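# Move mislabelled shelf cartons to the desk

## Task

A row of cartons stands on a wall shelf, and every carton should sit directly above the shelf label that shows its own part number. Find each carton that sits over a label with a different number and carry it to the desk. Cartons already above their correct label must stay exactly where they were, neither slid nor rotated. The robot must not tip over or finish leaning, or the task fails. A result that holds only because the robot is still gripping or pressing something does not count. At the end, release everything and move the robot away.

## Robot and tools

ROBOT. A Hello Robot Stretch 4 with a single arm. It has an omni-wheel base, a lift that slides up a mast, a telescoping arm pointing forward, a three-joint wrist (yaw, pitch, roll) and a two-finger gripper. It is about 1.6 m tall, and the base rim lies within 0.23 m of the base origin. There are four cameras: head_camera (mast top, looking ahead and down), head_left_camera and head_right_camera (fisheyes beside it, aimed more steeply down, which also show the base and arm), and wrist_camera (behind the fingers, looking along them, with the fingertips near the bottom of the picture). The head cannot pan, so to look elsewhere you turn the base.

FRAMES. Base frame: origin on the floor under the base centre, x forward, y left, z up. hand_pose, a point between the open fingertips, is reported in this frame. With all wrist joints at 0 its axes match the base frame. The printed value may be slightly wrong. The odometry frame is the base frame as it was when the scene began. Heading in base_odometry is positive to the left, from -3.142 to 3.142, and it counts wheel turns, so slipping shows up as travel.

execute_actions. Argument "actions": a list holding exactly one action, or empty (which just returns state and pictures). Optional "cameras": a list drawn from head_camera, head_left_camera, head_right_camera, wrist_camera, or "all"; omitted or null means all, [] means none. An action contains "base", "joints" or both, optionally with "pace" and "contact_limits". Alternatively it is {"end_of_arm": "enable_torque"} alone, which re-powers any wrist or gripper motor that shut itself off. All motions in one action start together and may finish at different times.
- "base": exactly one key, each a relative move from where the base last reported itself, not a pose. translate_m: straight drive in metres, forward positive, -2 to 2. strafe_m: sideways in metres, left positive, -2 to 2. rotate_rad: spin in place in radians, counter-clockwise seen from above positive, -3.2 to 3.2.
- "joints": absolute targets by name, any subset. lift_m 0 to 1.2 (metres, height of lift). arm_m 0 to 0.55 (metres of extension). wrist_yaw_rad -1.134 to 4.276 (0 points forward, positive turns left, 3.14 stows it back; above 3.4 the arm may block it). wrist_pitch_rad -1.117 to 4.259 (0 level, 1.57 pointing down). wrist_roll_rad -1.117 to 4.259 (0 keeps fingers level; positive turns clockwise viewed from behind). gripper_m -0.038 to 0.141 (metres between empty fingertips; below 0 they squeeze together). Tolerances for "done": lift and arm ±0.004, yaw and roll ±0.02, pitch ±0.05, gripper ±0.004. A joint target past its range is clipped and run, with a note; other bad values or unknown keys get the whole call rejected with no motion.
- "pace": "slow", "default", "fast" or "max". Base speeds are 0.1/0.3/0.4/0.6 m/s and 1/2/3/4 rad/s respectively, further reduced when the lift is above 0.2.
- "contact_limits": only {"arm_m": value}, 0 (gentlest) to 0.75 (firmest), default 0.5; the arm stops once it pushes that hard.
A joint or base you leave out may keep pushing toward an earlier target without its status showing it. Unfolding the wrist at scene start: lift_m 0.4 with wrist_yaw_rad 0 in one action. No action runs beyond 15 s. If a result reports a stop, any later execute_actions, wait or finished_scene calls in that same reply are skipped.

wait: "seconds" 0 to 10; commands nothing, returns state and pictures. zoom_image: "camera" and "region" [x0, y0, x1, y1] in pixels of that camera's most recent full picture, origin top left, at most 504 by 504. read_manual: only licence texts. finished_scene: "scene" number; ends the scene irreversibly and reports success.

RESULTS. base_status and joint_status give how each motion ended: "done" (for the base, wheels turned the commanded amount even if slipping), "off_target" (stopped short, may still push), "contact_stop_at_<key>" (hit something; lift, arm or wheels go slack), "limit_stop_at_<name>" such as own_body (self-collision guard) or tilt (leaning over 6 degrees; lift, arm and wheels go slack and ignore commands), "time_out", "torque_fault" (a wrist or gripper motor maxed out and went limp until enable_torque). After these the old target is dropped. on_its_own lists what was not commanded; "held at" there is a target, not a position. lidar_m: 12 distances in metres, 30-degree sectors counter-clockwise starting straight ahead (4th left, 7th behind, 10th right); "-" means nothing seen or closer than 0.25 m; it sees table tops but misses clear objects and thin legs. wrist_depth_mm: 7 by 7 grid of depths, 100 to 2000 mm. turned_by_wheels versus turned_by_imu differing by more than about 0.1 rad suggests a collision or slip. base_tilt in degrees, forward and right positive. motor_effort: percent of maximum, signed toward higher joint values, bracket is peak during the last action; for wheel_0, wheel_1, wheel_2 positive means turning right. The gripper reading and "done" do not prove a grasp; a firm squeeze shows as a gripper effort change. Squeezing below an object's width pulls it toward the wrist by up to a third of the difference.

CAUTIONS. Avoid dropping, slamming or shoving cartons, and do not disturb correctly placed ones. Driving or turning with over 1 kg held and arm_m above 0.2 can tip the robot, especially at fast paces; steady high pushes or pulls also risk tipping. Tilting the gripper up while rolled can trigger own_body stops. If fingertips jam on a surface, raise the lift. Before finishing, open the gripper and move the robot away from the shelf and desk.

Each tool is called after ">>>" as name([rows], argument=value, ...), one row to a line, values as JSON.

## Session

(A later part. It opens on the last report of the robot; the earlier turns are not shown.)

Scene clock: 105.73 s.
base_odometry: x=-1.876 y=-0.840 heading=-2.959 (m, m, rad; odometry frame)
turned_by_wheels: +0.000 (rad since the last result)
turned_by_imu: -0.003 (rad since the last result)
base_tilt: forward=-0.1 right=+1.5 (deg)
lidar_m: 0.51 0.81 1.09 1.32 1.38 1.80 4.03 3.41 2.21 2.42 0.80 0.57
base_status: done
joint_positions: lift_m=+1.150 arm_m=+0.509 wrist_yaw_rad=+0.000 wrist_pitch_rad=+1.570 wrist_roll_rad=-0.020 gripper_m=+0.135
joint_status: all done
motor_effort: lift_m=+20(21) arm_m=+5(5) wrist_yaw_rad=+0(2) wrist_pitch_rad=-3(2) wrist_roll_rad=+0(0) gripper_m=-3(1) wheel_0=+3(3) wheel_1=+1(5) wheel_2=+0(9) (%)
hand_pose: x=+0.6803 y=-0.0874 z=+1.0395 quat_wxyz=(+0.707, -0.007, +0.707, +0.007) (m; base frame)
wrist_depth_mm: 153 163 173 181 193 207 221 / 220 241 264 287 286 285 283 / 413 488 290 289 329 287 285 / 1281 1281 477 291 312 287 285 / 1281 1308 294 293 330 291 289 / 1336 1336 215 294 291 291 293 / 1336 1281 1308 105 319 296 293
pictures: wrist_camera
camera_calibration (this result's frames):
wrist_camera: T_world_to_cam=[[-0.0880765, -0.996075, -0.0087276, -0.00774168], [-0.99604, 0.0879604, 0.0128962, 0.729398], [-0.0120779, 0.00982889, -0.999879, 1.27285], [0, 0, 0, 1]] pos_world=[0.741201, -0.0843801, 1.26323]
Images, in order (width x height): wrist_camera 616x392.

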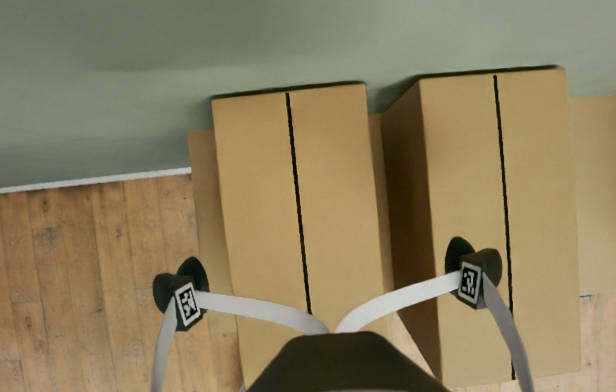

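Center 303, want ~329: 0.020 left.

>>> execute_actions([
  {"base":{"strafe_m":0.021},"joints":{"gripper_m":0.128,"lift_m":1.09},"pace":"slow"},
], cameras=["wrist_camera"])

Scene clock: 108.83 s.
base_odometry: x=-1.872 y=-0.861 heading=-2.959 (m, m, rad; odometry frame)
turned_by_wheels: +0.000 (rad since the last result)
turned_by_imu: +0.000 (rad since the last result)
base_tilt: forward=-0.3 right=+1.6 (deg)
lidar_m: 0.53 0.82 1.10 1.27 1.32 1.79 4.05 3.41 2.24 2.45 0.78 0.57
base_status: done
joint_positions: lift_m=+1.090 arm_m=+0.509 wrist_yaw_rad=+0.000 wrist_pitch_rad=+1.570 wrist_roll_rad=-0.020 gripper_m=+0.128
joint_status: all done
motor_effort: lift_m=+14(18) arm_m=+5(5) wrist_yaw_rad=+1(1) wrist_pitch_rad=-2(2) wrist_roll_rad=+1(0) gripper_m=-1(0) wheel_0=-2(5) wheel_1=+3(6) wheel_2=+0(1) (%)
hand_pose: x=+0.6803 y=-0.0874 z=+0.9800 quat_wxyz=(+0.707, -0.007, +0.707, +0.007) (m; base frame)
wrist_depth_mm: 152 163 173 178 191 205 219 / 218 237 229 229 228 227 225 / 407 480 384 230 229 231 226 / 1229 1229 413 230 229 238 228 / 1255 1281 415 231 232 231 230 / 1255 1229 217 234 232 230 230 / 1255 1281 1205 105 235 260 233
pictures: wrist_camera
camera_calibration (this result's frames):
wrist_camera: T_world_to_cam=[[-0.0880766, -0.996075, -0.00872759, -0.00826064], [-0.99604, 0.0879605, 0.0128963, 0.730167], [-0.012078, 0.00982889, -0.999879, 1.21337], [0, 0, 0, 1]] pos_world=[0.741203, -0.0843801, 1.20374]
Images, in order (width x height): wrist_camera 616x392.

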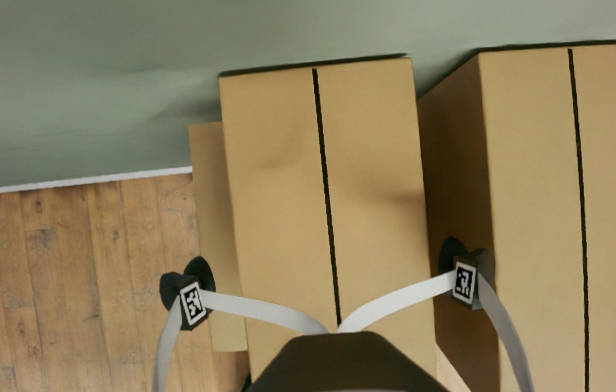

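>>> execute_actions([
  {"base":{"strafe_m":-0.003},"joints":{"lift_m":1.078},"pace":"slow"},
], cameras=["wrist_camera"])

Scene clock: 112.50 s.
base_odometry: x=-1.873 y=-0.858 heading=-2.959 (m, m, rad; odometry frame)
turned_by_wheels: +0.000 (rad since the last result)
turned_by_imu: +0.000 (rad since the last result)
base_tilt: forward=-0.2 right=+1.5 (deg)
lidar_m: 0.52 0.82 1.11 1.28 1.33 1.77 4.06 3.39 2.21 2.45 0.82 0.58
base_status: done
joint_positions: lift_m=+1.078 arm_m=+0.509 wrist_yaw_rad=+0.000 wrist_pitch_rad=+1.570 wrist_roll_rad=-0.020 gripper_m=+0.128
joint_status: all done
motor_effort: lift_m=+14(15) arm_m=+5(5) wrist_yaw_rad=-1(0) wrist_pitch_rad=-3(2) wrist_roll_rad=+1(0) gripper_m=+1(0) wheel_0=+2(5) wheel_1=-1(3) wheel_2=+0(2) (%)
hand_pose: x=+0.6803 y=-0.0874 z=+0.9680 quat_wxyz=(+0.707, -0.007, +0.707, +0.007) (m; base frame)
wrist_depth_mm: 153 163 172 179 192 205 211 / 219 238 218 217 215 217 213 / 407 477 218 217 216 225 215 / 1205 1205 402 219 218 233 217 / 1255 1229 223 220 220 218 217 / 1229 1205 218 223 221 219 220 / 1229 1255 1229 105 221 253 220
pictures: wrist_camera
camera_calibration (this result's frames):
wrist_camera: T_world_to_cam=[[-0.0880761, -0.996076, -0.0087276, -0.00836555], [-0.996041, 0.08796, 0.0128962, 0.730323], [-0.0120779, 0.00982888, -0.999879, 1.20138], [0, 0, 0, 1]] pos_world=[0.741204, -0.0843801, 1.19174]
Images, in order (width x height): wrist_camera 616x392.

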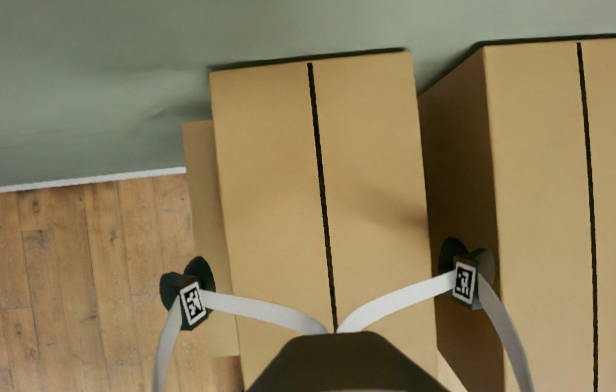

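>>> execute_actions([
  {"joints":{"lift_m":1.045},"pace":"slow"},
], cameras=["wrist_camera"])

>>> execute_actions([
  {"joints":{"gripper_m":0.04}},
], cameras=["wrist_camera"])

Scene clock: 115.60 s.
base_odometry: x=-1.873 y=-0.858 heading=-2.959 (m, m, rad; odometry frame)
turned_by_wheels: +0.000 (rad since the last result)
turned_by_imu: +0.000 (rad since the last result)
base_tilt: forward=-0.2 right=+1.5 (deg)
lidar_m: 0.51 0.81 1.10 1.28 1.32 1.76 4.04 3.39 2.23 2.43 0.81 0.56
base_status: not commanded
joint_positions: lift_m=+1.045 arm_m=+0.509 wrist_yaw_rad=+0.000 wrist_pitch_rad=+1.570 wrist_roll_rad=-0.020 gripper_m=+0.128
joint_status: all done
motor_effort: lift_m=+12(13) arm_m=+5(5) wrist_yaw_rad=+1(0) wrist_pitch_rad=-2(2) wrist_roll_rad=+0(0) gripper_m=+4(0) wheel_0=+2(2) wheel_1=-1(1) wheel_2=+0(0) (%)
hand_pose: x=+0.6803 y=-0.0874 z=+0.9351 quat_wxyz=(+0.707, -0.007, +0.707, +0.007) (m; base frame)
wrist_depth_mm: 152 162 172 179 182 192 181 / 218 238 185 184 183 217 182 / 404 469 186 185 185 225 183 / 1205 1182 188 187 185 233 185 / 1205 1205 189 188 187 205 185 / 1229 1205 189 189 189 195 187 / 1229 1205 375 105 189 231 187
pictures: wrist_camera
camera_calibration (this result's frames):
wrist_camera: T_world_to_cam=[[-0.0880765, -0.996076, -0.00872498, -0.00865539], [-0.99604, 0.0879602, 0.0129257, 0.730712], [-0.0121075, 0.00982888, -0.999878, 1.16851], [0, 0, 0, 1]] pos_world=[0.741204, -0.0843801, 1.15885]
Images, in order (width x height): wrist_camera 616x392.

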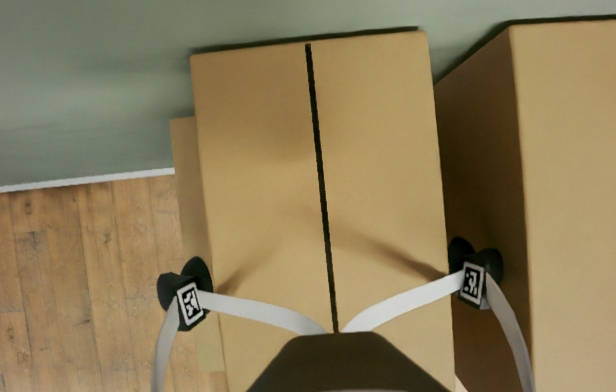

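Scene clock: 117.40 s.
base_odometry: x=-1.873 y=-0.858 heading=-2.959 (m, m, rad; odometry frame)
turned_by_wheels: +0.000 (rad since the last result)
turned_by_imu: +0.000 (rad since the last result)
base_tilt: forward=-0.2 right=+1.5 (deg)
lidar_m: 0.53 0.82 1.10 1.29 1.32 1.79 4.03 3.41 2.22 2.43 0.79 0.56
base_status: not commanded
joint_positions: lift_m=+1.045 arm_m=+0.509 wrist_yaw_rad=+0.000 wrist_pitch_rad=+1.570 wrist_roll_rad=-0.020 gripper_m=+0.040
joint_status: all done
motor_effort: lift_m=+14(14) arm_m=+5(5) wrist_yaw_rad=+1(0) wrist_pitch_rad=-3(2) wrist_roll_rad=+0(1) gripper_m=-19(24) wheel_0=+2(2) wheel_1=-1(1) wheel_2=+0(0) (%)
hand_pose: x=+0.6803 y=-0.0874 z=+0.9350 quat_wxyz=(+0.707, -0.007, +0.707, +0.007) (m; base frame)
wrist_depth_mm: 152 163 162 161 160 193 180 / 220 238 162 162 161 215 181 / 407 480 163 163 162 211 182 / 1182 1182 165 163 163 217 183 / 1205 1205 165 165 164 195 184 / 1229 1182 166 165 165 169 168 / 1160 1229 168 105 129 216 186
pictures: wrist_camera
camera_calibration (this result's frames):
wrist_camera: T_world_to_cam=[[-0.0880762, -0.996076, -0.00872498, -0.00865667], [-0.99604, 0.0879599, 0.0129257, 0.730715], [-0.0121076, 0.00982888, -0.999878, 1.16838], [0, 0, 0, 1]] pos_world=[0.741205, -0.0843801, 1.15871]
Images, in order (width x height): wrist_camera 616x392.

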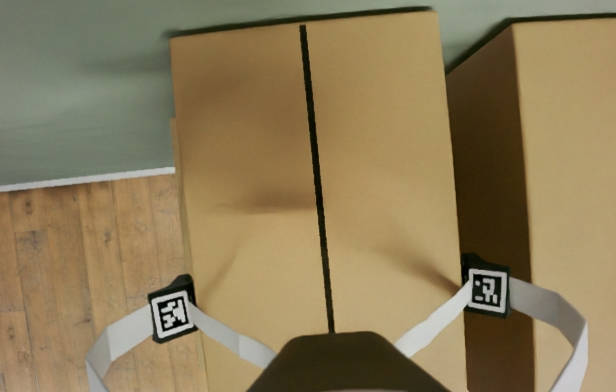

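>>> execute_actions([
  {"joints":{"lift_m":1.085},"pace":"slow"},
], cameras=[])

>>> execute_actions([
  {"joints":{"arm_m":0.2}},
], cameras=[])

>>> execute_actions([
  {"joints":{"arm_m":0.12},"base":{"translate_m":-0.3}},
], cameras=["head_camera"])

>>> execute_actions([
  {"base":{"rotate_rad":-2.915}},
], cameras=[])

>>> execute_actions([
  {"base":{"translate_m":2.0},"pace":"fast"},
], cameras=["head_camera","head_right_camera"])

Scene clock: 124.80 s.
base_odometry: x=-1.873 y=-0.858 heading=-2.959 (m, m, rad; odometry frame)
turned_by_wheels: +0.000 (rad since the last result)
turned_by_imu: +0.000 (rad since the last result)
base_tilt: forward=-0.2 right=+1.5 (deg)
lidar_m: 0.53 0.81 1.08 1.29 1.33 1.78 4.07 3.40 2.23 2.44 0.78 0.56
base_status: not commanded
joint_positions: lift_m=+1.085 arm_m=+0.509 wrist_yaw_rad=+0.000 wrist_pitch_rad=+1.570 wrist_roll_rad=-0.020 gripper_m=+0.040
joint_status: all done
motor_effort: lift_m=+22(21) arm_m=+5(5) wrist_yaw_rad=+0(0) wrist_pitch_rad=-3(2) wrist_roll_rad=+0(1) gripper_m=-22(22) wheel_0=+2(2) wheel_1=-1(1) wheel_2=+0(0) (%)
hand_pose: x=+0.6803 y=-0.0874 z=+0.9744 quat_wxyz=(+0.707, -0.007, +0.707, +0.007) (m; base frame)
wrist_depth_mm: 153 164 162 161 160 205 218 / 219 238 163 162 161 220 219 / 410 480 163 163 162 221 221 / 1229 1205 164 164 163 222 223 / 1229 1229 166 165 164 224 224 / 1229 1255 167 166 165 168 187 / 1255 1281 167 105 129 226 225
pictures: none
No camera images: the call's "cameras" was empty. Leave "cameras" out to get every camera's image.

Scene clock: 126.83 s.
base_odometry: x=-1.873 y=-0.858 heading=-2.959 (m, m, rad; odometry frame)
turned_by_wheels: +0.000 (rad since the last result)
turned_by_imu: +0.000 (rad since the last result)
base_tilt: forward=-0.2 right=+1.6 (deg)
lidar_m: 0.25 0.82 1.12 1.29 1.34 1.80 4.08 3.40 2.24 2.45 0.79 0.25
base_status: not commanded
joint_positions: lift_m=+1.085 arm_m=+0.201 wrist_yaw_rad=+0.000 wrist_pitch_rad=+1.570 wrist_roll_rad=-0.020 gripper_m=+0.040
joint_status: all done
motor_effort: lift_m=+22(22) arm_m=-5(6) wrist_yaw_rad=-1(0) wrist_pitch_rad=-4(4) wrist_roll_rad=+0(0) gripper_m=-23(24) wheel_0=+2(2) wheel_1=-1(1) wheel_2=+0(0) (%)
hand_pose: x=+0.3719 y=-0.0874 z=+0.9744 quat_wxyz=(+0.707, -0.007, +0.707, +0.007) (m; base frame)
wrist_depth_mm: 820 866 279 162 160 359 392 / 1118 1205 163 162 161 1160 1182 / 1205 1205 164 163 162 1205 1160 / 1205 1205 165 164 163 1205 1182 / 1229 1229 165 165 164 1182 1229 / 1255 1255 166 166 164 168 1205 / 1255 1229 168 105 129 1229 1229
pictures: none
No camera images: the call's "cameras" was empty. Leave "cameras" out to get every camera's image.

Scene clock: 129.30 s.
base_odometry: x=-1.578 y=-0.803 heading=-2.959 (m, m, rad; odometry frame)
turned_by_wheels: +0.000 (rad since the last result)
turned_by_imu: +0.001 (rad since the last result)
base_tilt: forward=-0.2 right=+1.5 (deg)
lidar_m: 0.27 1.13 1.34 1.27 1.29 1.78 3.71 3.02 2.19 2.13 1.23 0.39
base_status: done
joint_positions: lift_m=+1.085 arm_m=+0.121 wrist_yaw_rad=+0.000 wrist_pitch_rad=+1.570 wrist_roll_rad=-0.020 gripper_m=+0.040
joint_status: all done
motor_effort: lift_m=+21(22) arm_m=-4(3) wrist_yaw_rad=+1(1) wrist_pitch_rad=-2(3) wrist_roll_rad=+1(0) gripper_m=-22(22) wheel_0=-2(1) wheel_1=-2(5) wheel_2=+0(9) (%)
hand_pose: x=+0.2920 y=-0.0874 z=+0.9744 quat_wxyz=(+0.707, -0.007, +0.707, +0.007) (m; base frame)
wrist_depth_mm: 1205 1205 676 161 160 1160 1182 / 1229 1182 163 162 160 1160 1160 / 1182 1229 164 163 162 1182 1182 / 1229 1205 164 164 163 1205 1205 / 1255 1255 166 164 164 1205 1205 / 1255 1255 167 166 165 168 1182 / 1255 1205 168 105 129 1255 1229
pictures: head_camera
Images, in order (width x height): head_camera 420x560.

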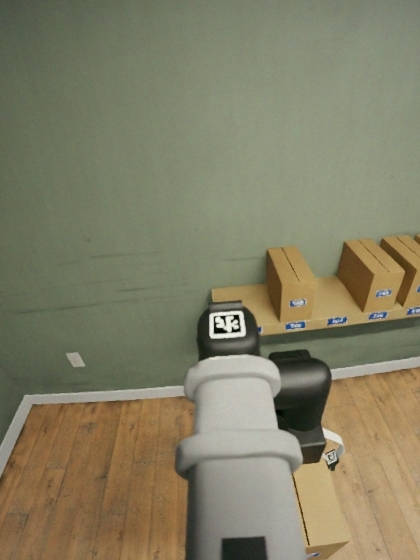

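Scene clock: 132.77 s.
base_odometry: x=-1.578 y=-0.803 heading=+0.409 (m, m, rad; odometry frame)
turned_by_wheels: -2.915 (rad since the last result)
turned_by_imu: -2.911 (rad since the last result)
base_tilt: forward=-0.1 right=+1.4 (deg)
lidar_m: 0.25 2.52 2.13 2.46 1.05 0.85 0.86 1.19 1.29 1.26 1.37 0.40
base_status: done
joint_positions: lift_m=+1.085 arm_m=+0.121 wrist_yaw_rad=+0.000 wrist_pitch_rad=+1.570 wrist_roll_rad=-0.020 gripper_m=+0.040
joint_status: not commanded
motor_effort: lift_m=+19(21) arm_m=-4(4) wrist_yaw_rad=+0(1) wrist_pitch_rad=-2(2) wrist_roll_rad=+1(0) gripper_m=-23(22) wheel_0=+1(5) wheel_1=+1(7) wheel_2=+2(9) (%)
hand_pose: x=+0.2920 y=-0.0874 z=+0.9746 quat_wxyz=(+0.707, -0.007, +0.707, +0.007) (m; base frame)
wrist_depth_mm: 1182 1182 668 161 160 1182 1160 / 1205 1205 163 161 161 1182 1160 / 1205 1205 164 163 162 1205 1182 / 1229 1205 165 163 163 1182 1205 / 1229 1255 165 165 164 1229 1205 / 1229 1229 167 167 165 167 1205 / 1281 1229 168 105 129 1229 1182
pictures: none
No camera images: the call's "cameras" was empty. Leave "cameras" out to get every camera's image.

Scene clock: 140.23 s.
base_odometry: x=+0.257 y=-0.008 heading=+0.409 (m, m, rad; odometry frame)
turned_by_wheels: +0.000 (rad since the last result)
turned_by_imu: -0.009 (rad since the last result)
base_tilt: forward=-0.2 right=+1.5 (deg)
lidar_m: 0.27 0.99 1.55 1.74 1.92 2.89 3.08 2.00 1.64 1.58 1.78 0.40
base_status: done
joint_positions: lift_m=+1.085 arm_m=+0.121 wrist_yaw_rad=+0.000 wrist_pitch_rad=+1.570 wrist_roll_rad=-0.020 gripper_m=+0.040
joint_status: not commanded
motor_effort: lift_m=+19(19) arm_m=-4(4) wrist_yaw_rad=+2(1) wrist_pitch_rad=-2(2) wrist_roll_rad=+0(0) gripper_m=-24(21) wheel_0=+2(9) wheel_1=+2(3) wheel_2=+1(7) (%)
hand_pose: x=+0.2920 y=-0.0874 z=+0.9746 quat_wxyz=(+0.707, -0.007, +0.707, +0.007) (m; base frame)
wrist_depth_mm: 1205 1205 668 162 160 1160 1182 / 1205 1205 163 162 161 1205 1182 / 1229 1229 164 163 163 1182 1205 / 1229 1229 165 164 163 1229 1205 / 1229 1255 166 165 164 1182 1182 / 1255 1229 167 166 165 167 1205 / 1281 1255 168 105 129 1205 1229
pictures: head_camera, head_right_camera
Images, in order (width x height): head_camera 420x560, head_right_camera 420x672.

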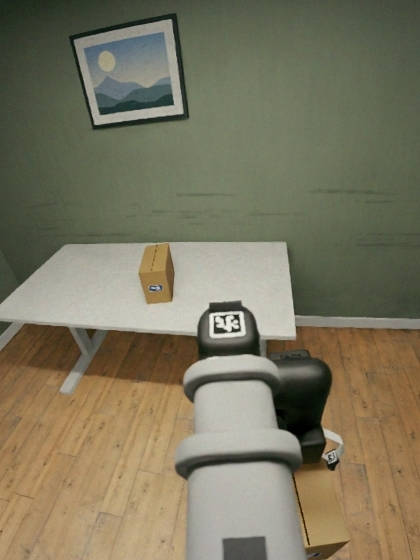

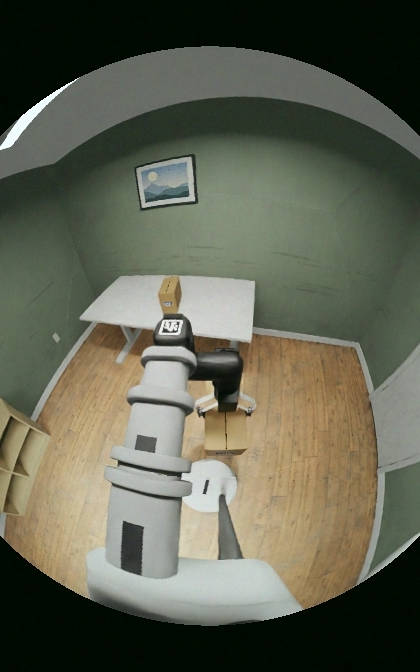

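>>> execute_actions([
  {"base":{"translate_m":0.43},"joints":{"arm_m":0.545}},
], cameras=["head_right_camera","wrist_camera"])

>>> execute_actions([
  {"joints":{"lift_m":0.973}},
], cameras=["head_right_camera"])

Scene clock: 145.60 s.
base_odometry: x=+0.651 y=+0.164 heading=+0.409 (m, m, rad; odometry frame)
turned_by_wheels: +0.000 (rad since the last result)
turned_by_imu: -0.003 (rad since the last result)
base_tilt: forward=-0.2 right=+1.4 (deg)
lidar_m: 0.44 0.51 0.82 1.76 1.84 3.55 3.52 2.10 1.65 1.68 1.51 0.44
base_status: done
joint_positions: lift_m=+1.085 arm_m=+0.544 wrist_yaw_rad=+0.000 wrist_pitch_rad=+1.570 wrist_roll_rad=-0.020 gripper_m=+0.040
joint_status: all done
motor_effort: lift_m=+19(19) arm_m=+5(4) wrist_yaw_rad=-1(2) wrist_pitch_rad=-2(3) wrist_roll_rad=+1(1) gripper_m=-23(22) wheel_0=+0(7) wheel_1=+0(5) wheel_2=+1(11) (%)
hand_pose: x=+0.7154 y=-0.0874 z=+0.9746 quat_wxyz=(+0.707, -0.007, +0.707, +0.007) (m; base frame)
wrist_depth_mm: 473 477 315 161 160 466 991 / 477 473 162 162 161 469 1160 / 466 480 163 163 162 473 1205 / 459 484 165 164 163 473 1160 / 484 488 165 165 164 477 1205 / 488 492 166 166 165 168 1229 / 496 496 168 105 129 1229 1229
pictures: head_right_camera, wrist_camera
camera_calibration (this result's frames):
wrist_camera: T_world_to_cam=[[-0.0880066, -0.996082, -0.00874386, -0.00525511], [-0.996049, 0.0878921, 0.0127122, 0.765332], [-0.0118939, 0.00982807, -0.999881, 1.20825], [0, 0, 0, 1]] pos_world=[0.776217, -0.0843759, 1.19833]
Images, in order (width x height): head_right_camera 420x672, wrist_camera 616x392.

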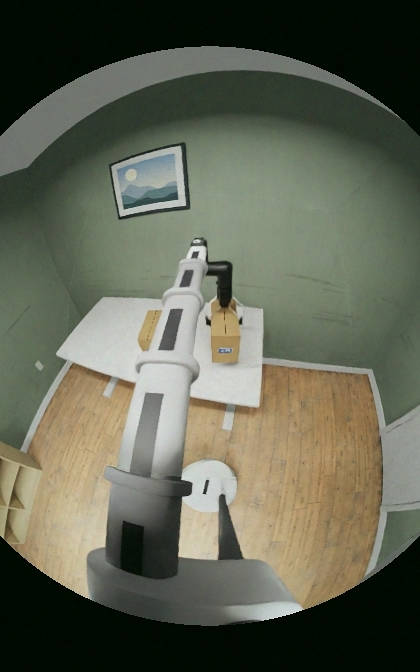

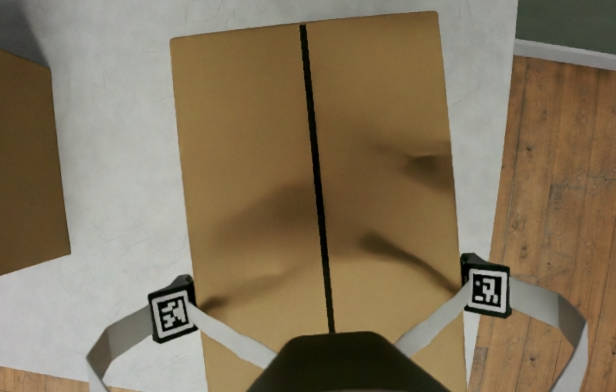

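Scene clock: 147.10 s.
base_odometry: x=+0.651 y=+0.164 heading=+0.409 (m, m, rad; odometry frame)
turned_by_wheels: +0.000 (rad since the last result)
turned_by_imu: +0.000 (rad since the last result)
base_tilt: forward=-0.1 right=+1.4 (deg)
lidar_m: 0.45 0.52 0.81 1.73 1.80 3.53 3.52 2.11 1.65 1.69 1.52 0.43
base_status: not commanded
joint_positions: lift_m=+0.973 arm_m=+0.544 wrist_yaw_rad=+0.000 wrist_pitch_rad=+1.570 wrist_roll_rad=-0.020 gripper_m=+0.040
joint_status: all done
motor_effort: lift_m=+15(19) arm_m=+5(5) wrist_yaw_rad=+0(1) wrist_pitch_rad=-2(1) wrist_roll_rad=+1(0) gripper_m=-24(22) wheel_0=+0(0) wheel_1=+0(0) wheel_2=+1(1) (%)
hand_pose: x=+0.7154 y=-0.0874 z=+0.8630 quat_wxyz=(+0.707, -0.007, +0.707, +0.007) (m; base frame)
wrist_depth_mm: 362 364 258 161 160 355 355 / 364 366 163 162 160 355 355 / 366 366 163 162 162 362 1060 / 375 370 165 164 163 359 1078 / 375 373 166 165 164 362 1098 / 375 375 166 166 165 168 1098 / 377 379 168 105 129 368 1078
pictures: head_right_camera
Images, in order (width x height): head_right_camera 420x672.

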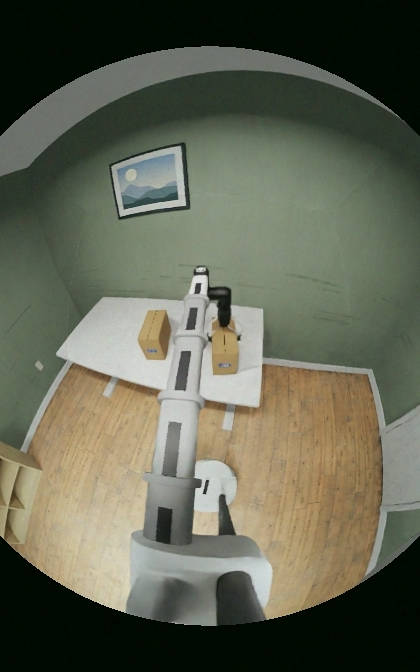

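>>> execute_actions([
  {"joints":{"gripper_m":0.135}},
], cameras=[])

>>> execute_actions([
  {"joints":{"lift_m":1.065}},
], cameras=[])

>>> execute_actions([
  {"joints":{"arm_m":0.05},"base":{"translate_m":-0.2},"pace":"fast"},
], cameras=["head_camera"])

Scene clock: 151.47 s.
base_odometry: x=+0.651 y=+0.164 heading=+0.409 (m, m, rad; odometry frame)
turned_by_wheels: +0.000 (rad since the last result)
turned_by_imu: +0.000 (rad since the last result)
base_tilt: forward=-0.3 right=+1.5 (deg)
lidar_m: 0.43 0.50 0.81 1.74 1.81 3.54 3.51 2.11 1.66 1.70 1.53 0.46
base_status: not commanded
joint_positions: lift_m=+0.973 arm_m=+0.544 wrist_yaw_rad=+0.000 wrist_pitch_rad=+1.570 wrist_roll_rad=-0.020 gripper_m=+0.135
joint_status: all done
motor_effort: lift_m=+15(15) arm_m=+5(5) wrist_yaw_rad=+1(0) wrist_pitch_rad=-3(7) wrist_roll_rad=+0(1) gripper_m=-3(23) wheel_0=+0(0) wheel_1=+0(0) wheel_2=+1(1) (%)
hand_pose: x=+0.7153 y=-0.0874 z=+0.8630 quat_wxyz=(+0.707, -0.007, +0.707, +0.007) (m; base frame)
wrist_depth_mm: 364 364 362 359 357 351 355 / 368 364 183 183 182 357 357 / 370 370 185 184 183 362 1060 / 373 370 186 185 185 362 1060 / 375 373 187 187 186 366 1078 / 377 377 190 186 187 366 1078 / 382 382 190 105 187 366 1078
pictures: none
No camera images: the call's "cameras" was empty. Leave "cameras" out to get every camera's image.

Scene clock: 152.87 s.
base_odometry: x=+0.651 y=+0.164 heading=+0.409 (m, m, rad; odometry frame)
turned_by_wheels: +0.000 (rad since the last result)
turned_by_imu: +0.000 (rad since the last result)
base_tilt: forward=-0.2 right=+1.7 (deg)
lidar_m: 0.44 0.50 0.80 1.77 1.82 3.53 3.51 2.09 1.64 1.68 1.55 0.45
base_status: not commanded
joint_positions: lift_m=+1.065 arm_m=+0.544 wrist_yaw_rad=+0.000 wrist_pitch_rad=+1.570 wrist_roll_rad=-0.020 gripper_m=+0.135
joint_status: all done
motor_effort: lift_m=+21(24) arm_m=+5(5) wrist_yaw_rad=-1(0) wrist_pitch_rad=-2(3) wrist_roll_rad=+1(0) gripper_m=+1(2) wheel_0=+0(0) wheel_1=+0(0) wheel_2=+1(1) (%)
hand_pose: x=+0.7153 y=-0.0874 z=+0.9544 quat_wxyz=(+0.707, -0.007, +0.707, +0.007) (m; base frame)
wrist_depth_mm: 452 459 445 449 445 442 1025 / 449 452 452 449 449 449 1160 / 462 459 459 274 452 452 1160 / 455 455 462 279 277 452 1138 / 466 466 466 278 279 452 1182 / 477 469 215 281 279 462 1160 / 480 473 469 105 466 466 1205
pictures: none
No camera images: the call's "cameras" was empty. Leave "cameras" out to get every camera's image.

Scene clock: 154.97 s.
base_odometry: x=+0.468 y=+0.084 heading=+0.409 (m, m, rad; odometry frame)
turned_by_wheels: +0.000 (rad since the last result)
turned_by_imu: +0.001 (rad since the last result)
base_tilt: forward=-0.2 right=+1.5 (deg)
lidar_m: 0.63 0.73 1.14 1.73 1.86 3.11 3.32 2.01 1.66 1.63 1.75 0.64
base_status: done
joint_positions: lift_m=+1.065 arm_m=+0.051 wrist_yaw_rad=+0.000 wrist_pitch_rad=+1.570 wrist_roll_rad=-0.020 gripper_m=+0.135
joint_status: all done
motor_effort: lift_m=+21(21) arm_m=-5(3) wrist_yaw_rad=+1(2) wrist_pitch_rad=-4(3) wrist_roll_rad=+1(0) gripper_m=+1(1) wheel_0=+0(7) wheel_1=+0(6) wheel_2=-2(11) (%)
hand_pose: x=+0.2219 y=-0.0874 z=+0.9545 quat_wxyz=(+0.707, -0.007, +0.707, +0.007) (m; base frame)
wrist_depth_mm: 1160 1205 1182 1160 1160 1138 1160 / 1229 1205 1229 1182 1160 1160 1138 / 1182 1182 1205 1160 1182 1182 1138 / 1205 1229 1205 1160 1160 1182 1160 / 1229 1205 991 976 1182 1205 1182 / 1205 1229 213 991 1160 1182 1160 / 1281 1205 1229 105 1205 1205 1205
pictures: head_camera
Images, in order (width x height): head_camera 420x560.

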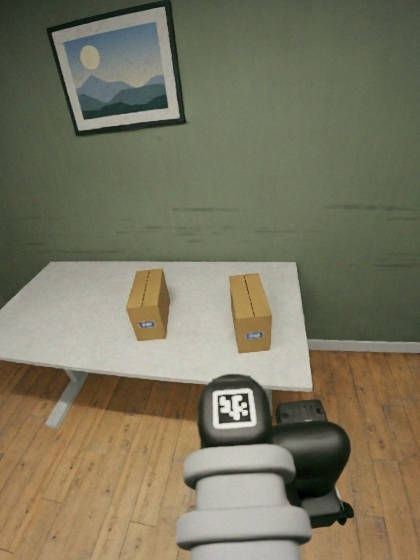

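>>> finished_scene(scene=2)

The scene is finished: the task was done.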